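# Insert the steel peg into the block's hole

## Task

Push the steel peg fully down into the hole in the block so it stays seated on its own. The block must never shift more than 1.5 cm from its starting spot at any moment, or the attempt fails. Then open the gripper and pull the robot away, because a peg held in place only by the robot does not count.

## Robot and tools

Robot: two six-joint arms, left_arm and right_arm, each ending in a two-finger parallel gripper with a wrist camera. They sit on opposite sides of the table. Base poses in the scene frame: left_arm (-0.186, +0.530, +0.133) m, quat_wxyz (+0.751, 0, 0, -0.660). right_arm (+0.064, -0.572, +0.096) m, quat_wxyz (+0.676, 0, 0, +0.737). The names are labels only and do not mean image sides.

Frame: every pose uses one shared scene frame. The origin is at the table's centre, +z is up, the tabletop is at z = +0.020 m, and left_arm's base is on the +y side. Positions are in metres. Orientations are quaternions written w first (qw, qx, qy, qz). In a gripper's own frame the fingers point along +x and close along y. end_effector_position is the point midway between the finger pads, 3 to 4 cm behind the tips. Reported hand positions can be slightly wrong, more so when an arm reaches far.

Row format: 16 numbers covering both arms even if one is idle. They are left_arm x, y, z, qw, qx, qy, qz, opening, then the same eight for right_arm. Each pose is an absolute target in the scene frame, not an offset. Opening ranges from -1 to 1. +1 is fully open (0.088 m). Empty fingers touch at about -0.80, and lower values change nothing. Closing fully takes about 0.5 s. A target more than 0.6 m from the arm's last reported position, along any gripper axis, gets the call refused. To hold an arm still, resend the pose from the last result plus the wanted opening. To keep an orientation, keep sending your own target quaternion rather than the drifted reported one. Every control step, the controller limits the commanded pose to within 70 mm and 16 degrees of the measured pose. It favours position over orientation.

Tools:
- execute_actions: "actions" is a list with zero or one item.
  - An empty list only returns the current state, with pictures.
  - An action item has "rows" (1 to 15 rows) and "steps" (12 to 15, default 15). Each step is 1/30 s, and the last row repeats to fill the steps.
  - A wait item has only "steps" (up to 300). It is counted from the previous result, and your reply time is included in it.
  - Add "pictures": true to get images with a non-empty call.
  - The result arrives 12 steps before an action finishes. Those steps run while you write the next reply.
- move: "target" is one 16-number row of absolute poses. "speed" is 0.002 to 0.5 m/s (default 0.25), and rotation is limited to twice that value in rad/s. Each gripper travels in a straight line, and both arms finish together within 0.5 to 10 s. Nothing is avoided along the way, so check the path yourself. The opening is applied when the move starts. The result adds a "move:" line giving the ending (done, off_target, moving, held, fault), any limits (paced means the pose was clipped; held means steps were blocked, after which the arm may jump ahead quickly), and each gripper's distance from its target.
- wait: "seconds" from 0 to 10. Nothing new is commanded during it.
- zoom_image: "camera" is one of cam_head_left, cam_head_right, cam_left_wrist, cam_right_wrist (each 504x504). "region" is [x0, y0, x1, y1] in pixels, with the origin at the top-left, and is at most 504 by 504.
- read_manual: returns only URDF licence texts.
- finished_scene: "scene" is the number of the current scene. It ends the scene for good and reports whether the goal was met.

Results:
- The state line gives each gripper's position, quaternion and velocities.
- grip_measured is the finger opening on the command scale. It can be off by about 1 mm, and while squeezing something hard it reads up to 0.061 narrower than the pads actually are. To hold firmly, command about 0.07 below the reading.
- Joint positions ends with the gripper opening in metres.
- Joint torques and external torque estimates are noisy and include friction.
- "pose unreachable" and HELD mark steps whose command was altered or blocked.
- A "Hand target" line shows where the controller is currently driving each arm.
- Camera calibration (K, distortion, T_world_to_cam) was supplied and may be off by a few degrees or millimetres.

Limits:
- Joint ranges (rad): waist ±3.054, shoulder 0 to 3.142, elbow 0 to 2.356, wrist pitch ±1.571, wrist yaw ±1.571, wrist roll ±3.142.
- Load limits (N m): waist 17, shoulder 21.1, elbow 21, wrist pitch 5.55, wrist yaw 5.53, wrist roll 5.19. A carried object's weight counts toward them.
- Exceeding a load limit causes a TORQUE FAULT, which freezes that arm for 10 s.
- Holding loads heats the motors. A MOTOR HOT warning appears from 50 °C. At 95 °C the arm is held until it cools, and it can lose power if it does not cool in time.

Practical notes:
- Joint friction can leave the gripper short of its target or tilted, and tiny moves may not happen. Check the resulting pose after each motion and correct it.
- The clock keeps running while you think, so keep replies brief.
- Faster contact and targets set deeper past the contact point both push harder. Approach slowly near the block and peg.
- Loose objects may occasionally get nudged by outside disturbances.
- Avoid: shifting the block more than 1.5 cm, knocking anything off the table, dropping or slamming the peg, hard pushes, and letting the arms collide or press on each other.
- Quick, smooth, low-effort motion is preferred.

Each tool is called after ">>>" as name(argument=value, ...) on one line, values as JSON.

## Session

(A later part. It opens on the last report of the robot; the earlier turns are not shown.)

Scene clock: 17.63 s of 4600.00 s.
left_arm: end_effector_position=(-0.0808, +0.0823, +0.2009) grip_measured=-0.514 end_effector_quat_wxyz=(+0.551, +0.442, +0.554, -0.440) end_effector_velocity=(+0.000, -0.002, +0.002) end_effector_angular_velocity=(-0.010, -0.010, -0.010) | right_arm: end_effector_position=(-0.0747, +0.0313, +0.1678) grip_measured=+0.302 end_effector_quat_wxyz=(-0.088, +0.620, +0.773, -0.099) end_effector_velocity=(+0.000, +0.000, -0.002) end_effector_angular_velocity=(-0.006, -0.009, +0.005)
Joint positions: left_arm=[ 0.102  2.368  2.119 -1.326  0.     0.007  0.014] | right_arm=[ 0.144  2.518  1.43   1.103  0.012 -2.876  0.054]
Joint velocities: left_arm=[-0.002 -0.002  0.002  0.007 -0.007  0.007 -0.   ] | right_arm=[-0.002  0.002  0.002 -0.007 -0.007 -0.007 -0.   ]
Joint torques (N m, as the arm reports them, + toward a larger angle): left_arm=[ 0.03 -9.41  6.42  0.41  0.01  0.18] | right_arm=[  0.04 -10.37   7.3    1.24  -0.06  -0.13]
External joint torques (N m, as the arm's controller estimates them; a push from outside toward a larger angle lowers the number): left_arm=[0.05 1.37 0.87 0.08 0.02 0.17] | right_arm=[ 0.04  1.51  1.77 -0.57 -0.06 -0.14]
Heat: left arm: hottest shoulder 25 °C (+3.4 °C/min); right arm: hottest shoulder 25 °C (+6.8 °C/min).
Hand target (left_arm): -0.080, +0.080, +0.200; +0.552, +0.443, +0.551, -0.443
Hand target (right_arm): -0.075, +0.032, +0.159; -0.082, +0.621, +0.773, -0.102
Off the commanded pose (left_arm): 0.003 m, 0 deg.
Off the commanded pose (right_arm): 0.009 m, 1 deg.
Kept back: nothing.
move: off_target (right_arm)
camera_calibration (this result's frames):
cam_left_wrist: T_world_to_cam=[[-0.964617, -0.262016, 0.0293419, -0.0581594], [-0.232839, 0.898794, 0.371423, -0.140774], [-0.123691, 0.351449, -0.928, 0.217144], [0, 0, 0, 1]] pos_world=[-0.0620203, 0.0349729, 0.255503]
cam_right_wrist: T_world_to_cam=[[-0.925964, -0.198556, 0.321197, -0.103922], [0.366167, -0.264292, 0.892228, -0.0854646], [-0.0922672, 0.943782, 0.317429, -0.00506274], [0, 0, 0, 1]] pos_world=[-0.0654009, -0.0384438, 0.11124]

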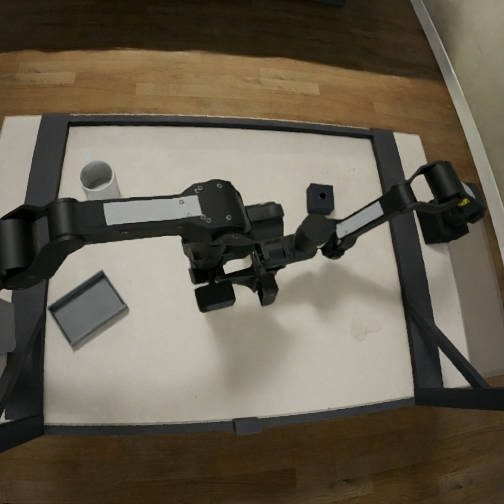

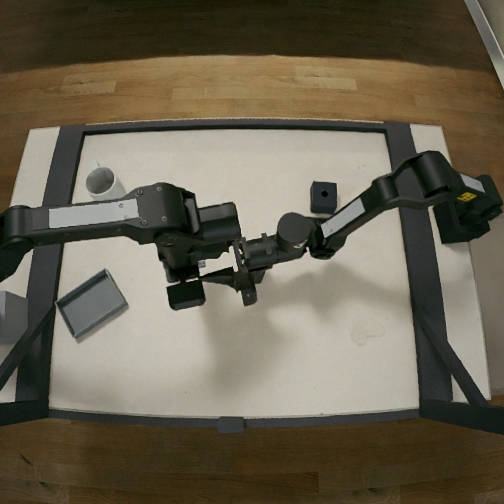

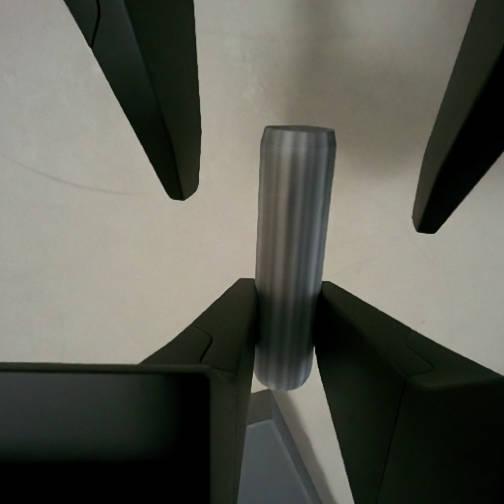

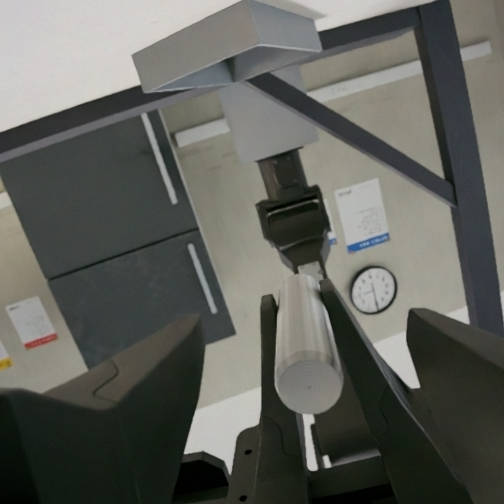

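>>> move(target=[-0.08,0.08,0.2,0.5515,0.4426,0.5515,-0.4426,-0.6,-0.0765,0.038,0.163,0.0817,-0.6206,-0.7733,0.1018,-0.3], speed=0.03)

>>> move(target=[-0.08,0.08,0.2,0.5515,0.4426,0.5515,-0.4426,-0.6,-0.0765,0.038,0.163,0.0817,-0.6206,-0.7733,0.1018,-0.62], speed=0.03)

Scene clock: 18.80 s of 4600.00 s.
left_arm: end_effector_position=(-0.0808, +0.0823, +0.2009) grip_measured=-0.514 end_effector_quat_wxyz=(+0.551, +0.442, +0.554, -0.440) end_effector_velocity=(-0.001, +0.005, +0.000) end_effector_angular_velocity=(+0.023, -0.002, +0.020) | right_arm: end_effector_position=(-0.0761, +0.0372, +0.1721) grip_measured=-0.297 end_effector_quat_wxyz=(-0.089, +0.620, +0.773, -0.099) end_effector_velocity=(+0.000, +0.001, -0.003) end_effector_angular_velocity=(-0.009, +0.005, +0.005)
Joint positions: left_arm=[ 0.102  2.368  2.119 -1.326  0.     0.007  0.014] | right_arm=[ 0.144  2.522  1.463  1.074  0.012 -2.876  0.024]
Joint velocities: left_arm=[-0.002 -0.002 -0.002 -0.022 -0.007 -0.022  0.   ] | right_arm=[-0.002  0.007  0.007 -0.007 -0.007  0.007 -0.   ]
Joint torques (N m, as the arm reports them, + toward a larger angle): left_arm=[ 0.03 -9.41  6.32  0.41  0.01  0.19] | right_arm=[  0.05 -10.64   7.     1.23  -0.06  -0.12]
External joint torques (N m, as the arm's controller estimates them; a push from outside toward a larger angle lowers the number): left_arm=[0.03 1.37 0.82 0.11 0.02 0.19] | right_arm=[ 0.06  1.44  1.3  -0.59 -0.06 -0.13]
Heat: left arm: hottest shoulder 26 °C (+6.4 °C/min); right arm: hottest shoulder 25 °C (+6.4 °C/min).
Hand target (left_arm): -0.080, +0.080, +0.200; +0.552, +0.443, +0.551, -0.443
Hand target (right_arm): -0.076, +0.038, +0.163; -0.082, +0.621, +0.773, -0.102
Off the commanded pose (left_arm): 0.003 m, 0 deg.
Off the commanded pose (right_arm): 0.009 m, 1 deg.
Kept back: nothing.
move: off_target (right_arm)
camera_calibration (this result's frames):
cam_left_wrist: T_world_to_cam=[[-0.964617, -0.262016, 0.0293419, -0.0581594], [-0.232839, 0.898794, 0.371423, -0.140774], [-0.123691, 0.351449, -0.928, 0.217144], [0, 0, 0, 1]] pos_world=[-0.0620203, 0.0349729, 0.255503]
cam_right_wrist: T_world_to_cam=[[-0.925908, -0.198794, 0.321209, -0.105404], [0.366322, -0.264955, 0.891968, -0.0871757], [-0.0922121, 0.943546, 0.318147, -0.0122532], [0, 0, 0, 1]] pos_world=[-0.0667902, -0.03249, 0.115513]

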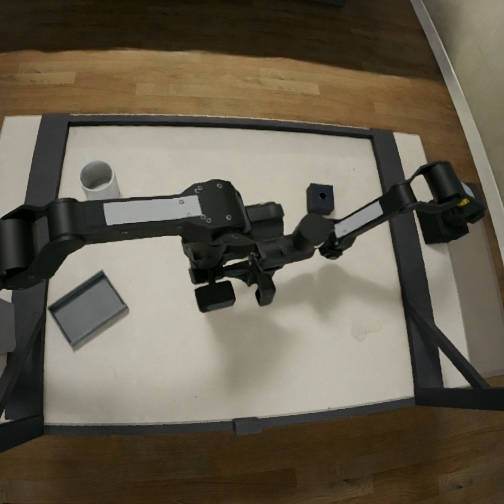

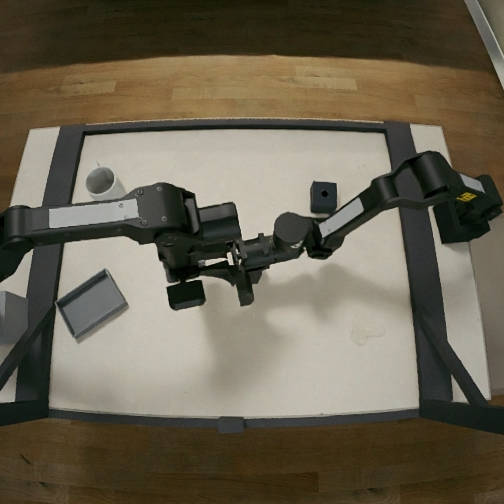

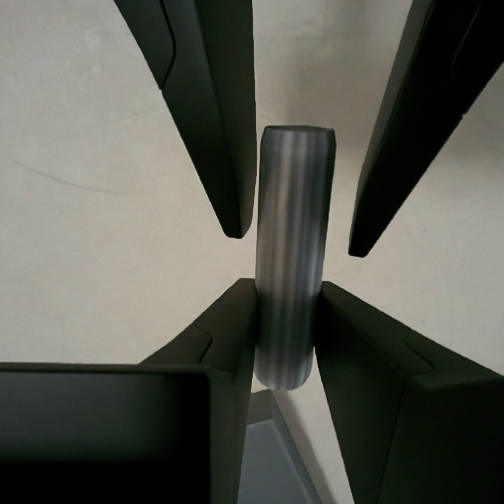

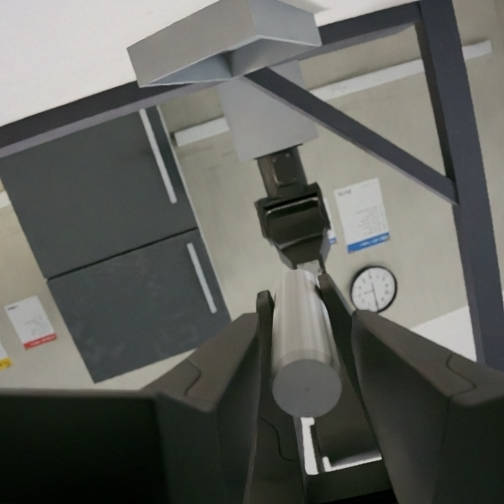

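Scene clock: 19.50 s of 4600.00 s.
left_arm: end_effector_position=(-0.0813, +0.0824, +0.2009) grip_measured=-0.514 end_effector_quat_wxyz=(+0.550, +0.442, +0.554, -0.441) end_effector_velocity=(+0.002, +0.003, +0.000) end_effector_angular_velocity=(+0.009, -0.005, +0.010) | right_arm: end_effector_position=(-0.0758, +0.0372, +0.1717) grip_measured=-0.523 end_effector_quat_wxyz=(-0.088, +0.620, +0.773, -0.099) end_effector_velocity=(+0.003, +0.000, -0.004) end_effector_angular_velocity=(-0.013, +0.004, -0.010)
Joint positions: left_arm=[ 0.101  2.368  2.119 -1.327  0.002  0.008  0.014] | right_arm=[ 0.143  2.523  1.463  1.074  0.012 -2.876  0.013]
Joint velocities: left_arm=[ 0.002 -0.002 -0.002 -0.007 -0.007 -0.007 -0.   ] | right_arm=[-0.002  0.002 -0.002 -0.007  0.007  0.007 -0.   ]
Joint torques (N m, as the arm reports them, + toward a larger angle): left_arm=[-0.02 -9.47  6.3   0.49 -0.04  0.17] | right_arm=[  0.06 -10.5    7.44   1.2   -0.07  -0.13]
External joint torques (N m, as the arm's controller estimates them; a push from outside toward a larger angle lowers the number): left_arm=[-0.19  1.23  0.84  0.19 -0.02  0.17] | right_arm=[ 0.06  1.47  1.81 -0.59 -0.07 -0.13]
Heat: left arm: hottest shoulder 26 °C (+6.2 °C/min); right arm: hottest shoulder 25 °C (+6.2 °C/min).
Hand target (left_arm): -0.080, +0.080, +0.200; +0.552, +0.442, +0.552, -0.442
Hand target (right_arm): -0.077, +0.038, +0.163; -0.082, +0.620, +0.773, -0.102
Off the commanded pose (left_arm): 0.003 m, 0 deg.
Off the commanded pose (right_arm): 0.009 m, 1 deg.
Kept back: nothing.
move: off_target (right_arm)
camera_calibration (this result's frames):
cam_left_wrist: T_world_to_cam=[[-0.964862, -0.260942, 0.0308303, -0.0589627], [-0.231166, 0.898773, 0.372516, -0.141097], [-0.124915, 0.3523, -0.927513, 0.216769], [0, 0, 0, 1]] pos_world=[-0.06243, 0.0350605, 0.255435]
cam_right_wrist: T_world_to_cam=[[-0.926067, -0.198083, 0.32119, -0.105086], [0.365989, -0.2641, 0.892358, -0.0870191], [-0.0919347, 0.943935, 0.317071, -0.0119567], [0, 0, 0, 1]] pos_world=[-0.0665678, -0.0325111, 0.115196]

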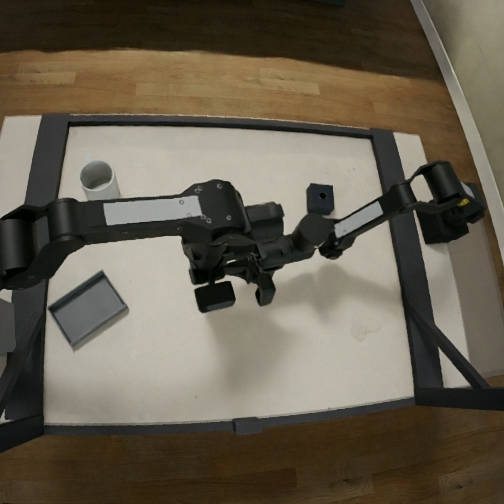

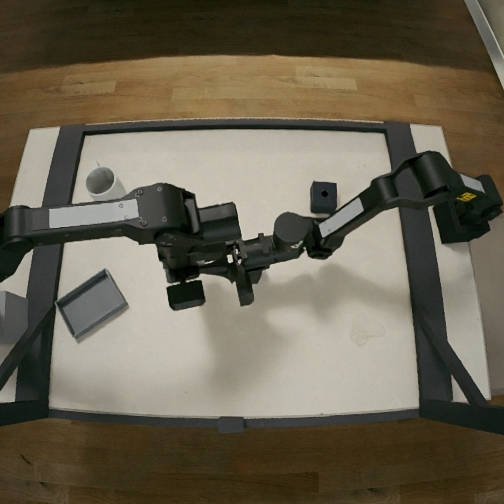

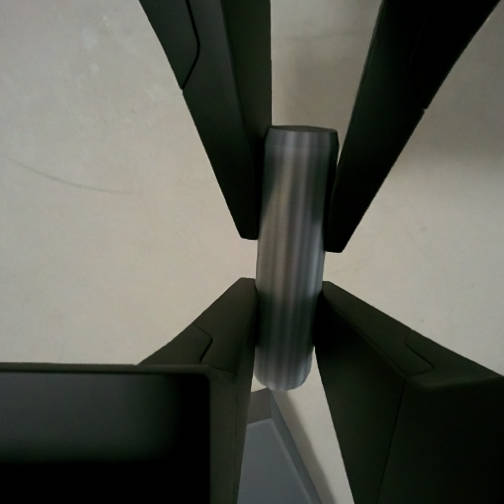

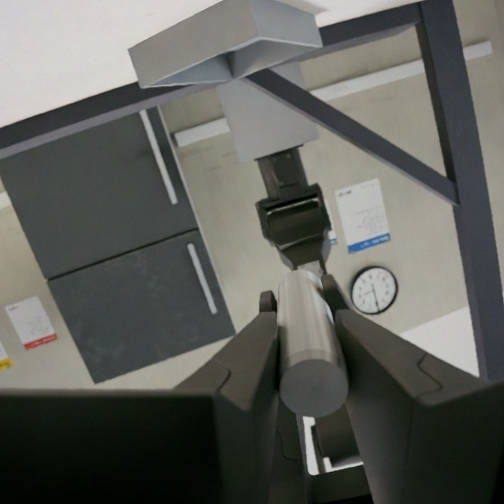

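>>> move(target=[-0.08,0.08,0.2,0.5515,0.4426,0.5515,-0.4426,0.2,-0.0765,0.038,0.163,0.0817,-0.6206,-0.7733,0.1018,-0.62])

>>> move(target=[-0.11,0.2,0.24,0.5515,0.4426,0.5515,-0.4426,0.2,-0.05,-0.08,0.2,0.0817,-0.6206,-0.7733,0.1018,-0.62], speed=0.15)

>>> move(target=[-0.13,0.3,0.2,0.5515,0.4426,0.5515,-0.4426,0.2,0.128,-0.225,0.17,0.38,0.596,0.38,-0.596,-0.62], speed=0.2)

Scene clock: 21.07 s of 4600.00 s.
left_arm: end_effector_position=(-0.0812, +0.0822, +0.2011) grip_measured=+0.196 end_effector_quat_wxyz=(+0.551, +0.442, +0.554, -0.441) end_effector_velocity=(-0.001, +0.004, +0.002) end_effector_angular_velocity=(+0.015, +0.011, +0.010) | right_arm: end_effector_position=(-0.0758, +0.0371, +0.1675) grip_measured=-0.523 end_effector_quat_wxyz=(-0.085, +0.621, +0.773, -0.102) end_effector_velocity=(+0.001, -0.001, -0.003) end_effector_angular_velocity=(-0.013, +0.004, +0.005)
Joint positions: left_arm=[ 0.101  2.368  2.12  -1.327  0.002  0.009  0.049] | right_arm=[ 0.143  2.528  1.463  1.069  0.012 -2.876  0.013]
Joint velocities: left_arm=[ 0.002 -0.002  0.002 -0.022  0.007 -0.007  0.   ] | right_arm=[-0.002 -0.002 -0.007 -0.007 -0.007  0.007 -0.001]
Joint torques (N m, as the arm reports them, + toward a larger angle): left_arm=[ 0.06 -9.52  6.3   0.41 -0.03  0.15] | right_arm=[  0.06 -11.16   7.56   1.47  -0.06  -0.13]
External joint torques (N m, as the arm's controller estimates them; a push from outside toward a larger angle lowers the number): left_arm=[-0.08  1.14  0.85  0.12 -0.02  0.15] | right_arm=[ 0.07  0.82  1.95 -0.32 -0.06 -0.13]
Heat: left arm: hottest shoulder 27 °C (+8.5 °C/min); right arm: hottest shoulder 26 °C (+8.5 °C/min).
Hand target (left_arm): -0.080, +0.080, +0.200; +0.552, +0.443, +0.551, -0.443
Hand target (right_arm): -0.076, +0.038, +0.163; -0.082, +0.621, +0.773, -0.102
Off the commanded pose (left_arm): 0.003 m, 0 deg.
Off the commanded pose (right_arm): 0.005 m, 0 deg.
Kept back: nothing.
move: done
camera_calibration (this result's frames):
cam_left_wrist: T_world_to_cam=[[-0.964969, -0.26054, 0.030871, -0.0590272], [-0.230919, 0.899277, 0.371454, -0.140743], [-0.12454, 0.351313, -0.927938, 0.217237], [0, 0, 0, 1]] pos_world=[-0.062405, 0.0348696, 0.255684]
cam_right_wrist: T_world_to_cam=[[-0.926762, -0.195101, 0.321012, -0.103884], [0.364055, -0.255797, 0.895562, -0.0843612], [-0.092611, 0.946839, 0.30809, -0.00915148], [0, 0, 0, 1]] pos_world=[-0.0664114, -0.0331822, 0.111718]

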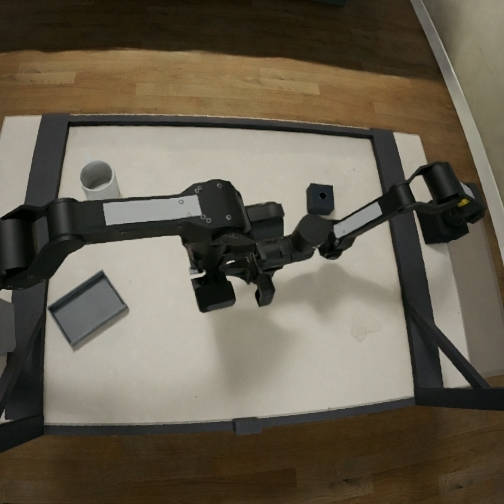

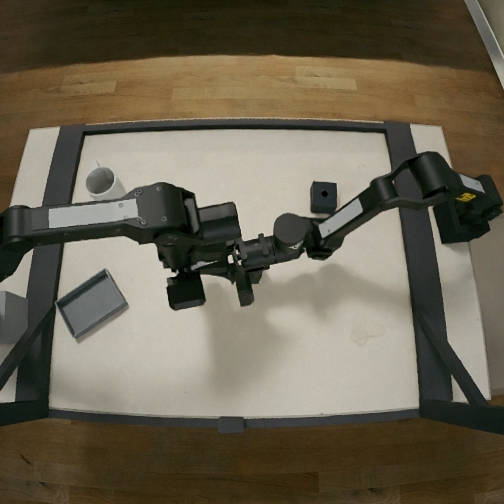

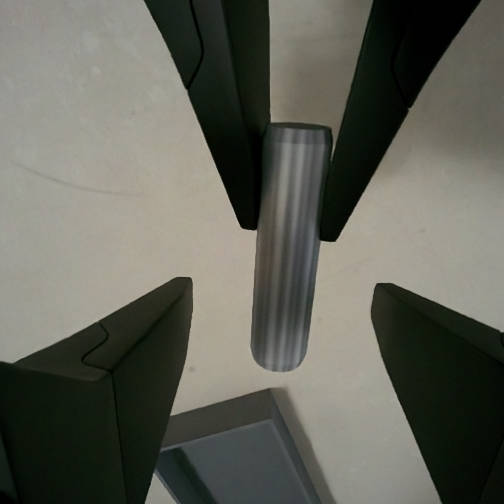

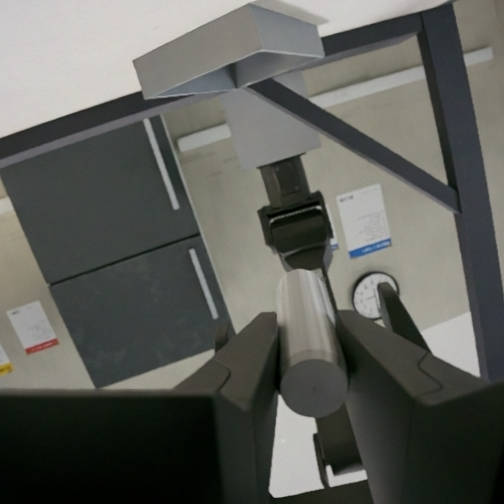

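Scene clock: 22.43 s of 4600.00 s.
left_arm: end_effector_position=(-0.1097, +0.1993, +0.2360) grip_measured=+0.197 end_effector_quat_wxyz=(+0.548, +0.445, +0.555, -0.440) end_effector_velocity=(+0.003, -0.000, +0.002) end_effector_angular_velocity=(-0.007, -0.024, +0.019) | right_arm: end_effector_position=(-0.0487, -0.0790, +0.1929) grip_measured=-0.523 end_effector_quat_wxyz=(-0.077, +0.622, +0.772, -0.108) end_effector_velocity=(-0.001, -0.003, +0.001) end_effector_angular_velocity=(+0.004, -0.006, +0.020)
Joint positions: left_arm=[ 0.098  1.85   1.464 -1.197  0.002  0.009  0.049] | right_arm=[ 0.143  2.167  0.85   1.302  0.012 -2.876  0.013]
Joint velocities: left_arm=[-0.002 -0.007 -0.002  0.007 -0.022 -0.022 -0.   ] | right_arm=[-0.002 -0.007 -0.012  0.007 -0.022 -0.007 -0.   ]
Joint torques (N m, as the arm reports them, + toward a larger angle): left_arm=[-0.26 -8.62  4.09  0.48 -0.04 -0.08] | right_arm=[  0.25 -11.21   4.35   1.75   0.01  -0.14]
External joint torques (N m, as the arm's controller estimates them; a push from outside toward a larger angle lowers the number): left_arm=[-0.26 -1.14 -1.36  0.18 -0.03 -0.08] | right_arm=[ 0.23 -2.31 -0.16 -0.06  0.01 -0.14]
Heat: left arm: hottest shoulder 27 °C (+8.0 °C/min); right arm: hottest shoulder 27 °C (+10.7 °C/min).
Hand target (left_arm): -0.111, +0.200, +0.239; +0.551, +0.443, +0.552, -0.442
Hand target (right_arm): -0.050, -0.080, +0.200; -0.082, +0.621, +0.773, -0.102
Off the commanded pose (left_arm): 0.004 m, 1 deg.
Off the commanded pose (right_arm): 0.007 m, 1 deg.
Kept back: nothing.
move: done
camera_calibration (this result's frames):
cam_left_wrist: T_world_to_cam=[[-0.965707, -0.257822, 0.0306123, -0.0576287], [-0.22753, 0.897189, 0.378525, -0.266464], [-0.125057, 0.358579, -0.925085, 0.202717], [0, 0, 0, 1]] pos_world=[-0.0909299, 0.151521, 0.290158]
cam_right_wrist: T_world_to_cam=[[-0.928178, -0.189022, 0.320557, -0.109103], [0.360088, -0.238768, 0.901846, -0.14666], [-0.0939302, 0.952502, 0.289684, 0.0994391], [0, 0, 0, 1]] pos_world=[-0.0391164, -0.150357, 0.138433]

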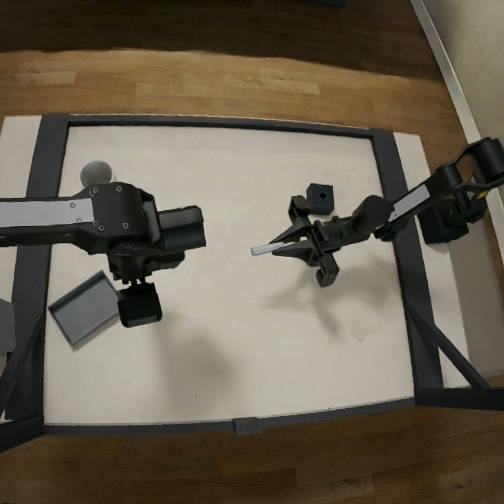

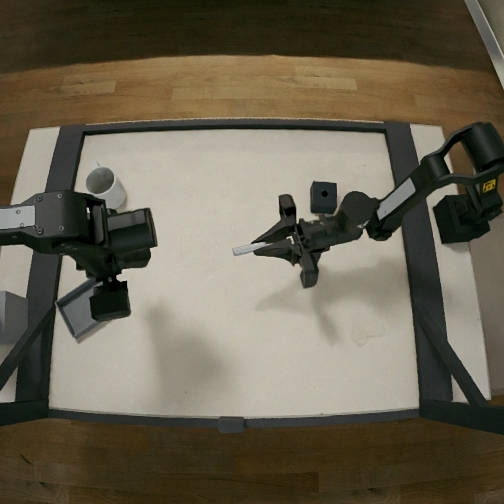

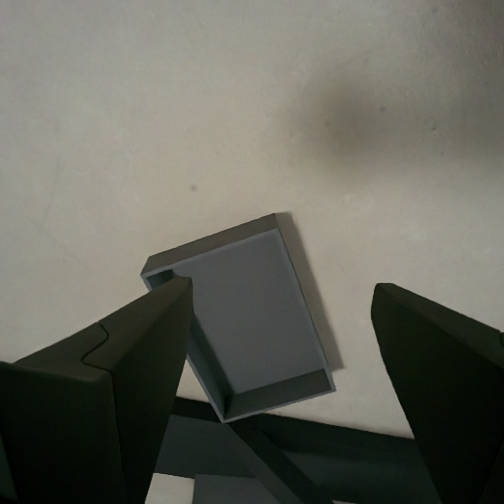

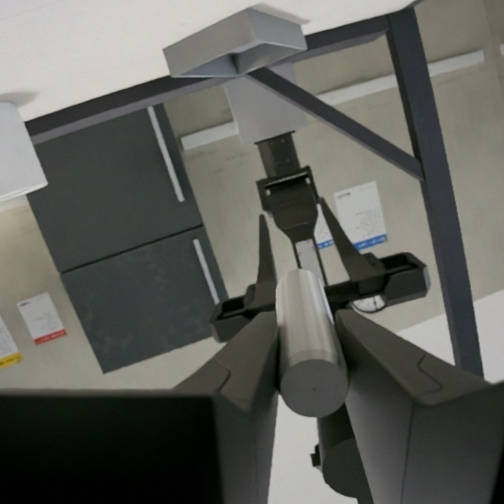

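Scene clock: 26.80 s of 4600.00 s.
left_arm: end_effector_position=(-0.1309, +0.2985, +0.1985) grip_measured=+0.197 end_effector_quat_wxyz=(+0.550, +0.443, +0.555, -0.440) end_effector_velocity=(+0.002, -0.001, +0.001) end_effector_angular_velocity=(-0.010, -0.010, +0.010) | right_arm: end_effector_position=(+0.1262, -0.2254, +0.1709) grip_measured=-0.523 end_effector_quat_wxyz=(+0.377, +0.601, +0.379, -0.594) end_effector_velocity=(+0.000, -0.006, +0.001) end_effector_angular_velocity=(-0.030, +0.013, +0.000)
Joint positions: left_arm=[ 0.105  1.502  0.924 -1.001  0.002  0.011  0.049] | right_arm=[-0.26   1.901  1.418 -1.08   0.004 -2.874  0.013]
Joint velocities: left_arm=[ 0.002 -0.007 -0.002  0.007 -0.007 -0.007  0.   ] | right_arm=[-0.007  0.002  0.007 -0.037 -0.007 -0.007  0.   ]
Joint torques (N m, as the arm reports them, + toward a larger angle): left_arm=[ 0.18 -5.61  3.96  0.45 -0.02  0.22] | right_arm=[-0.19 -7.41  7.62 -0.21  0.08 -0.16]
External joint torques (N m, as the arm's controller estimates them; a push from outside toward a larger angle lowers the number): left_arm=[ 0.18 -0.87 -1.31  0.13 -0.02  0.22] | right_arm=[-0.15  0.69  2.06 -0.42  0.08 -0.16]
Heat: left arm: hottest shoulder 27 °C (+6.7 °C/min); right arm: hottest shoulder 27 °C (+9.0 °C/min).
Hand target (left_arm): -0.130, +0.300, +0.199; +0.551, +0.443, +0.551, -0.443
Hand target (right_arm): +0.128, -0.224, +0.169; +0.380, +0.600, +0.378, -0.595
Off the commanded pose (left_arm): 0.002 m, 0 deg.
Off the commanded pose (right_arm): 0.002 m, 1 deg.
Kept back: nothing.
move: done
camera_calibration (this result's frames):
cam_left_wrist: T_world_to_cam=[[-0.964649, -0.261735, 0.030787, -0.0501243], [-0.231681, 0.897907, 0.374281, -0.346048], [-0.125607, 0.353917, -0.926804, 0.131492], [0, 0, 0, 1]] pos_world=[-0.112009, 0.251063, 0.25293]
cam_right_wrist: T_world_to_cam=[[-0.875844, 0.482455, -0.0115669, 0.234136], [0.451493, 0.82763, 0.33344, 0.101183], [0.170443, 0.286819, -0.9427, 0.288839], [0, 0, 0, 1]] pos_world=[0.110153, -0.279547, 0.241259]

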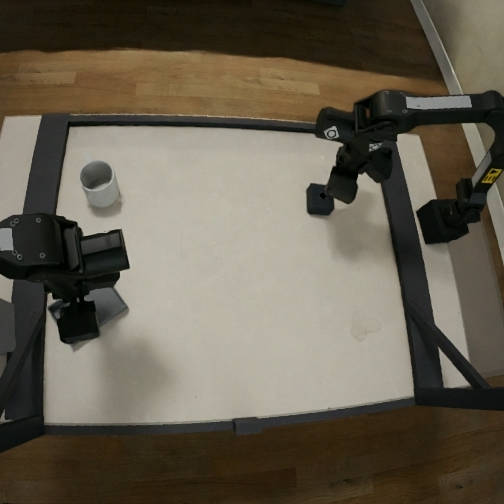

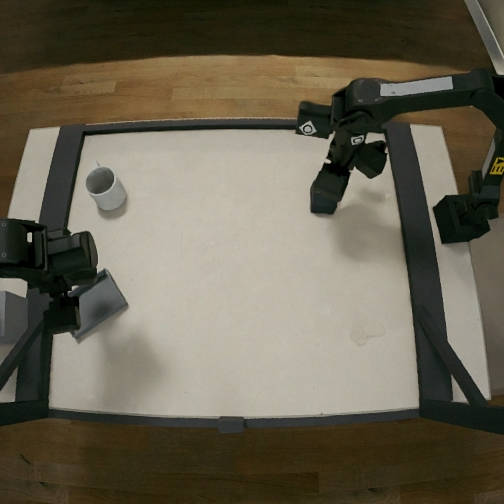

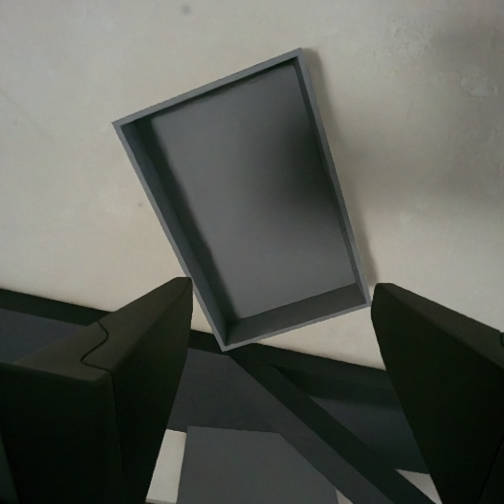

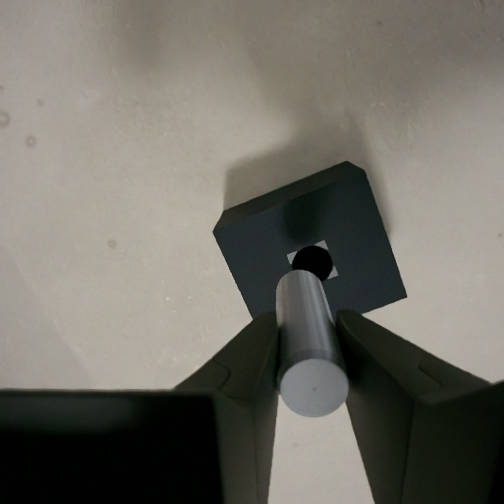

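>>> move(target=[-0.13,0.3,0.2,0.5515,0.4426,0.5515,-0.4426,0.2,0.121,-0.221,0.15,0.38,0.596,0.38,-0.596,-0.62], speed=0.04)

>>> zoom_image(camera="cam_right_wrist", region=[200,180,420,430])

Scene clock: 28.23 s of 4600.00 s.
left_arm: end_effector_position=(-0.1305, +0.2985, +0.1990) grip_measured=+0.197 end_effector_quat_wxyz=(+0.551, +0.442, +0.554, -0.441) end_effector_velocity=(-0.002, +0.002, -0.000) end_effector_angular_velocity=(+0.005, +0.009, -0.010) | right_arm: end_effector_position=(+0.1229, -0.2195, +0.1552) grip_measured=-0.523 end_effector_quat_wxyz=(+0.377, +0.600, +0.384, -0.592) end_effector_velocity=(+0.002, -0.003, -0.001) end_effector_angular_velocity=(-0.013, -0.005, +0.005)
Joint positions: left_arm=[ 0.107  1.499  0.924 -1.001  0.002  0.012  0.049] | right_arm=[-0.249  1.931  1.395 -1.02   0.002 -2.871  0.013]
Joint velocities: left_arm=[-0.002 -0.002 -0.002 -0.007  0.007  0.007 -0.   ] | right_arm=[-0.002  0.002 -0.002 -0.007  0.007 -0.007 -0.   ]
Joint torques (N m, as the arm reports them, + toward a larger angle): left_arm=[ 0.13 -5.63  4.17  0.27 -0.02  0.23] | right_arm=[ 0.34 -7.63  5.57  0.11 -0.15  0.13]
External joint torques (N m, as the arm's controller estimates them; a push from outside toward a larger angle lowers the number): left_arm=[ 0.16 -0.93 -1.06 -0.05 -0.02  0.22] | right_arm=[ 0.31  0.63  0.05 -0.12 -0.15  0.13]
Heat: left arm: hottest shoulder 27 °C (+6.4 °C/min); right arm: hottest shoulder 27 °C (+8.5 °C/min).
Hand target (left_arm): -0.130, +0.300, +0.200; +0.552, +0.443, +0.551, -0.443
Hand target (right_arm): +0.121, -0.221, +0.150; +0.380, +0.596, +0.380, -0.596
Off the commanded pose (left_arm): 0.002 m, 0 deg.
Off the commanded pose (right_arm): 0.006 m, 1 deg.
Kept back: nothing.
move: done
camera_calibration (this result's frames):
cam_left_wrist: T_world_to_cam=[[-0.964565, -0.262035, 0.030864, -0.0496941], [-0.23222, 0.898651, 0.372157, -0.346018], [-0.125254, 0.351802, -0.927657, 0.132849], [0, 0, 0, 1]] pos_world=[-0.111646, 0.251191, 0.253545]
cam_right_wrist: T_world_to_cam=[[-0.879882, 0.475126, -0.00787596, 0.226566], [0.444839, 0.829396, 0.337967, 0.103524], [0.167109, 0.293868, -0.941125, 0.274621], [0, 0, 0, 1]] pos_world=[0.107408, -0.274212, 0.22525]

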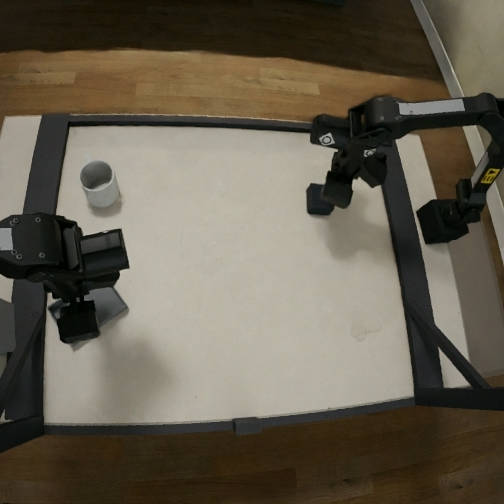

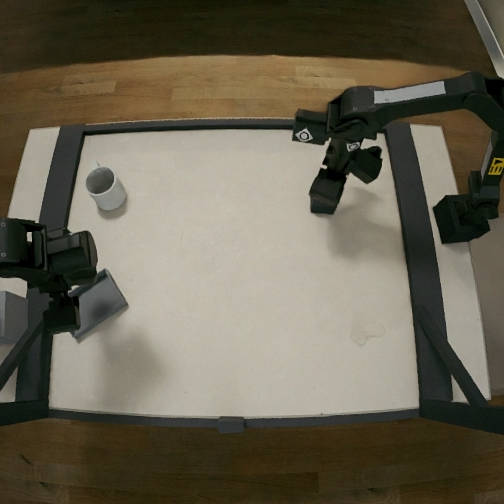

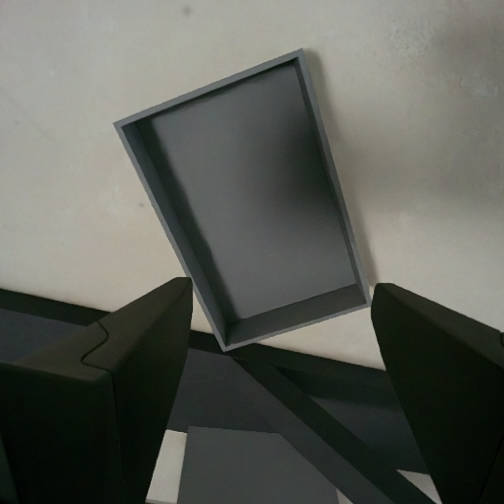

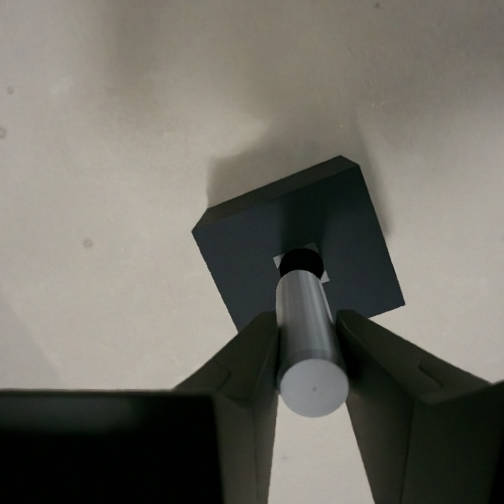

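Region (200, 180, 420, 430) of cam_right_wrist's 504x504 image, scaled by 2.016, with more detail than that image has; it fills the left 444 columns of this view, and the rest is white.

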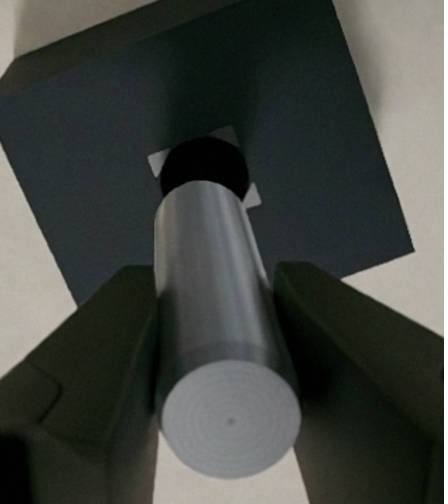

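>>> move(target=[-0.13,0.3,0.2,0.5515,0.4426,0.5515,-0.4426,0.2,0.1187,-0.2198,0.139,0.38,0.596,0.38,-0.596,-0.62], speed=0.02)

>>> zoom_image(camera="cam_right_wrist", region=[200,180,420,430])

Scene clock: 30.00 s of 4600.00 s.
left_arm: end_effector_position=(-0.1305, +0.2985, +0.1990) grip_measured=+0.197 end_effector_quat_wxyz=(+0.551, +0.442, +0.554, -0.441) end_effector_velocity=(+0.002, +0.003, -0.000) end_effector_angular_velocity=(+0.012, -0.020, +0.005) | right_arm: end_effector_position=(+0.1205, -0.2181, +0.1442) grip_measured=-0.523 end_effector_quat_wxyz=(+0.377, +0.600, +0.384, -0.592) end_effector_velocity=(-0.001, -0.002, +0.002) end_effector_angular_velocity=(-0.001, +0.008, +0.005)
Joint positions: left_arm=[ 0.107  1.499  0.924 -1.001  0.002  0.013  0.049] | right_arm=[-0.242  1.948  1.372 -0.981  0.002 -2.864  0.013]
Joint velocities: left_arm=[-0.002 -0.002 -0.002 -0.007 -0.022 -0.007  0.   ] | right_arm=[-0.002 -0.007 -0.002 -0.007 -0.007 -0.007 -0.   ]
Joint torques (N m, as the arm reports them, + toward a larger angle): left_arm=[ 0.18 -5.62  4.13  0.29 -0.03  0.23] | right_arm=[ 0.38 -7.69  5.49  0.1  -0.13  0.13]
External joint torques (N m, as the arm's controller estimates them; a push from outside toward a larger angle lowers the number): left_arm=[ 0.17 -0.93 -1.08 -0.02 -0.02  0.23] | right_arm=[ 0.33  0.74 -0.04 -0.14 -0.12  0.13]
Heat: left arm: hottest shoulder 27 °C (+6.0 °C/min); right arm: hottest shoulder 28 °C (+10.0 °C/min).
Hand target (left_arm): -0.130, +0.300, +0.200; +0.552, +0.443, +0.552, -0.442
Hand target (right_arm): +0.119, -0.220, +0.139; +0.380, +0.596, +0.380, -0.596
Off the commanded pose (left_arm): 0.002 m, 0 deg.
Off the commanded pose (right_arm): 0.006 m, 1 deg.
Kept back: nothing.
move: done
camera_calibration (this result's frames):
cam_left_wrist: T_world_to_cam=[[-0.964565, -0.262035, 0.0308659, -0.0496036], [-0.232219, 0.898651, 0.372156, -0.346016], [-0.125255, 0.351801, -0.927657, 0.132853], [0, 0, 0, 1]] pos_world=[-0.111557, 0.251212, 0.253545]
cam_right_wrist: T_world_to_cam=[[-0.879884, 0.475126, -0.00777162, 0.223696], [0.444872, 0.829384, 0.337951, 0.107168], [0.167015, 0.2939, -0.941132, 0.264305], [0, 0, 0, 1]] pos_world=[0.105007, -0.272846, 0.214267]

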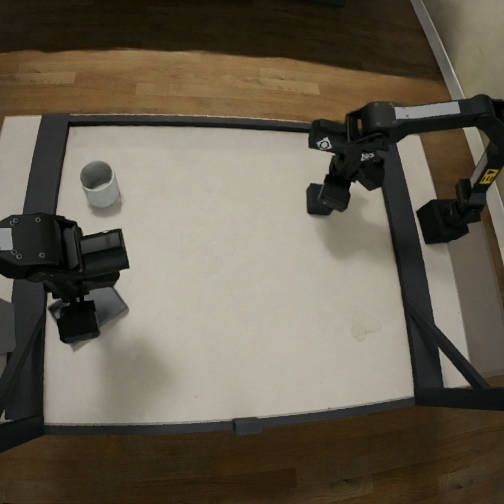

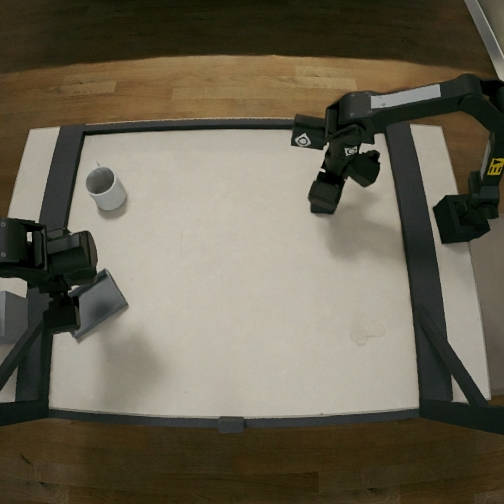

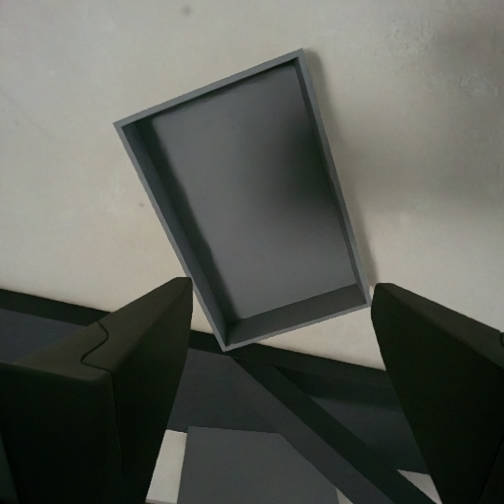

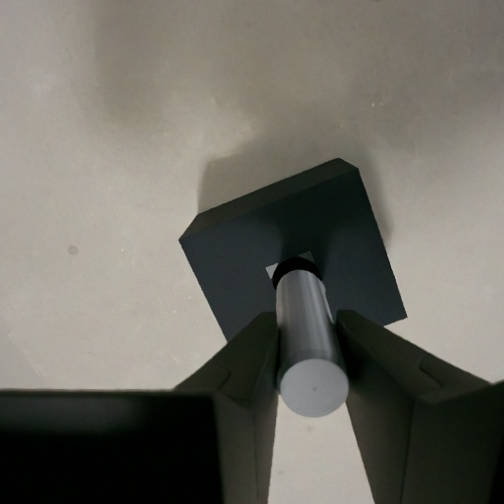

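Region (200, 180, 420, 430) of cam_right_wrist's 504x504 image, scaled by 2.016, with more detail than that image has; it fills the left 444 columns of this view, and the rest is white.

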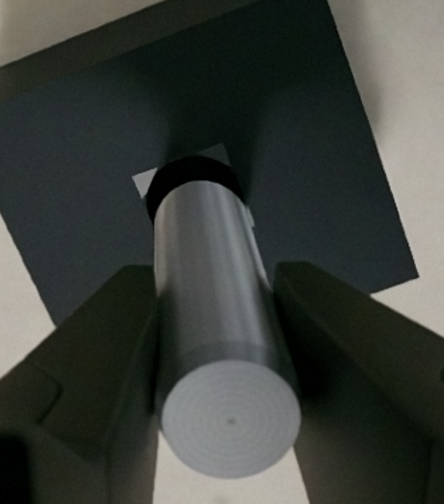

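>>> move(target=[-0.13,0.3,0.2,0.5515,0.4426,0.5515,-0.4426,0.2,0.119,-0.22,0.127,0.38,0.596,0.38,-0.596,-0.62], speed=0.01)

>>> zoom_image(camera="cam_right_wrist", region=[200,180,420,430])

Scene clock: 32.40 s of 4600.00 s.
left_arm: end_effector_position=(-0.1305, +0.2985, +0.1990) grip_measured=+0.197 end_effector_quat_wxyz=(+0.551, +0.442, +0.554, -0.441) end_effector_velocity=(+0.001, -0.001, -0.000) end_effector_angular_velocity=(-0.005, -0.009, -0.010) | right_arm: end_effector_position=(+0.1209, -0.2157, +0.1396) grip_measured=-0.523 end_effector_quat_wxyz=(+0.373, +0.604, +0.389, -0.588) end_effector_velocity=(-0.003, -0.002, +0.000) end_effector_angular_velocity=(-0.004, +0.023, +0.006)
Joint positions: left_arm=[ 0.107  1.499  0.924 -1.001  0.002  0.013  0.049] | right_arm=[-0.242  1.949  1.354 -0.944  0.002 -2.864  0.013]
Joint velocities: left_arm=[-0.002 -0.002 -0.002  0.007 -0.007  0.007 -0.   ] | right_arm=[-0.002 -0.002 -0.002 -0.007 -0.022 -0.007 -0.   ]
Joint torques (N m, as the arm reports them, + toward a larger angle): left_arm=[ 0.14 -5.57  4.13  0.28 -0.02  0.22] | right_arm=[ 0.19 -5.86  4.1   0.59 -0.13  0.11]
External joint torques (N m, as the arm's controller estimates them; a push from outside toward a larger angle lowers the number): left_arm=[ 0.13 -0.91 -1.08 -0.04 -0.01  0.22] | right_arm=[ 0.18  2.46 -1.35  0.33 -0.12  0.11]
Heat: left arm: hottest shoulder 27 °C (+5.6 °C/min); right arm: hottest shoulder 28 °C (+9.3 °C/min).
Hand target (left_arm): -0.130, +0.300, +0.200; +0.551, +0.443, +0.552, -0.443
Hand target (right_arm): +0.119, -0.220, +0.127; +0.380, +0.596, +0.380, -0.596
Off the commanded pose (left_arm): 0.002 m, 0 deg.
Off the commanded pose (right_arm): 0.013 m, 2 deg.
Kept back: nothing.
move: off_target (right_arm)
camera_calibration (this result's frames):
cam_left_wrist: T_world_to_cam=[[-0.964565, -0.262035, 0.0308659, -0.0496036], [-0.232219, 0.898651, 0.372156, -0.346016], [-0.125255, 0.351801, -0.927657, 0.132853], [0, 0, 0, 1]] pos_world=[-0.111557, 0.251212, 0.253545]
cam_right_wrist: T_world_to_cam=[[-0.87987, 0.475211, -0.00181372, 0.222034], [0.443906, 0.823258, 0.353827, 0.103134], [0.169636, 0.310517, -0.935309, 0.261658], [0, 0, 0, 1]] pos_world=[0.105193, -0.271668, 0.208642]

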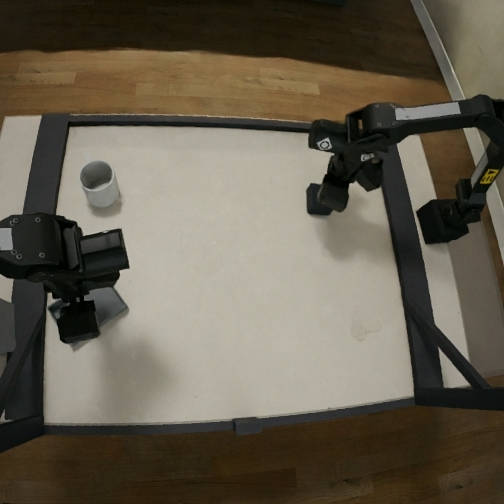

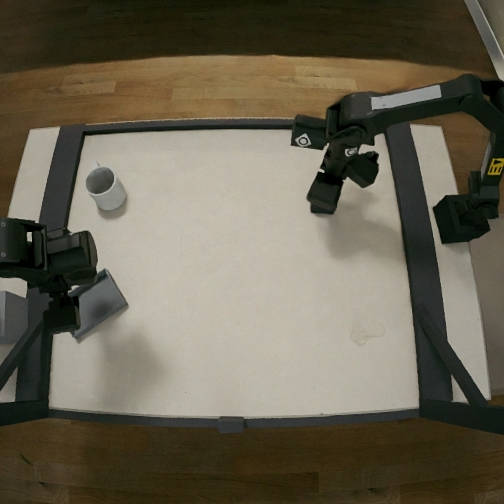

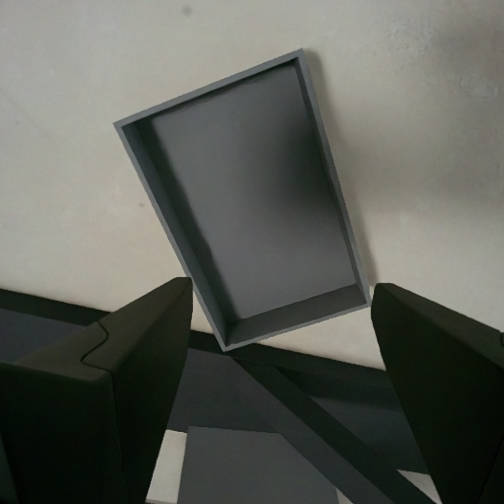

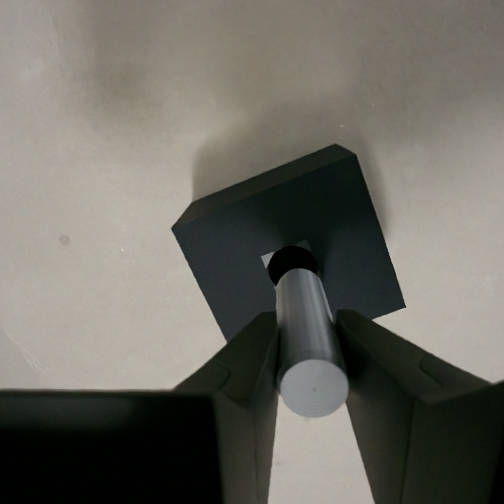

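Region (200, 180, 420, 430) of cam_right_wrist's 504x504 image, scaled by 2.016, with more detail than that image has; it fills the left 444 columns of this view, and the rest is white.

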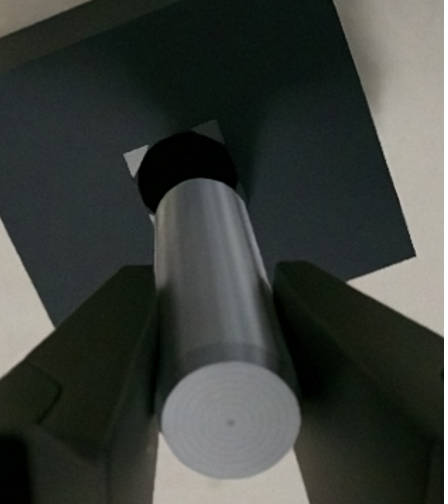

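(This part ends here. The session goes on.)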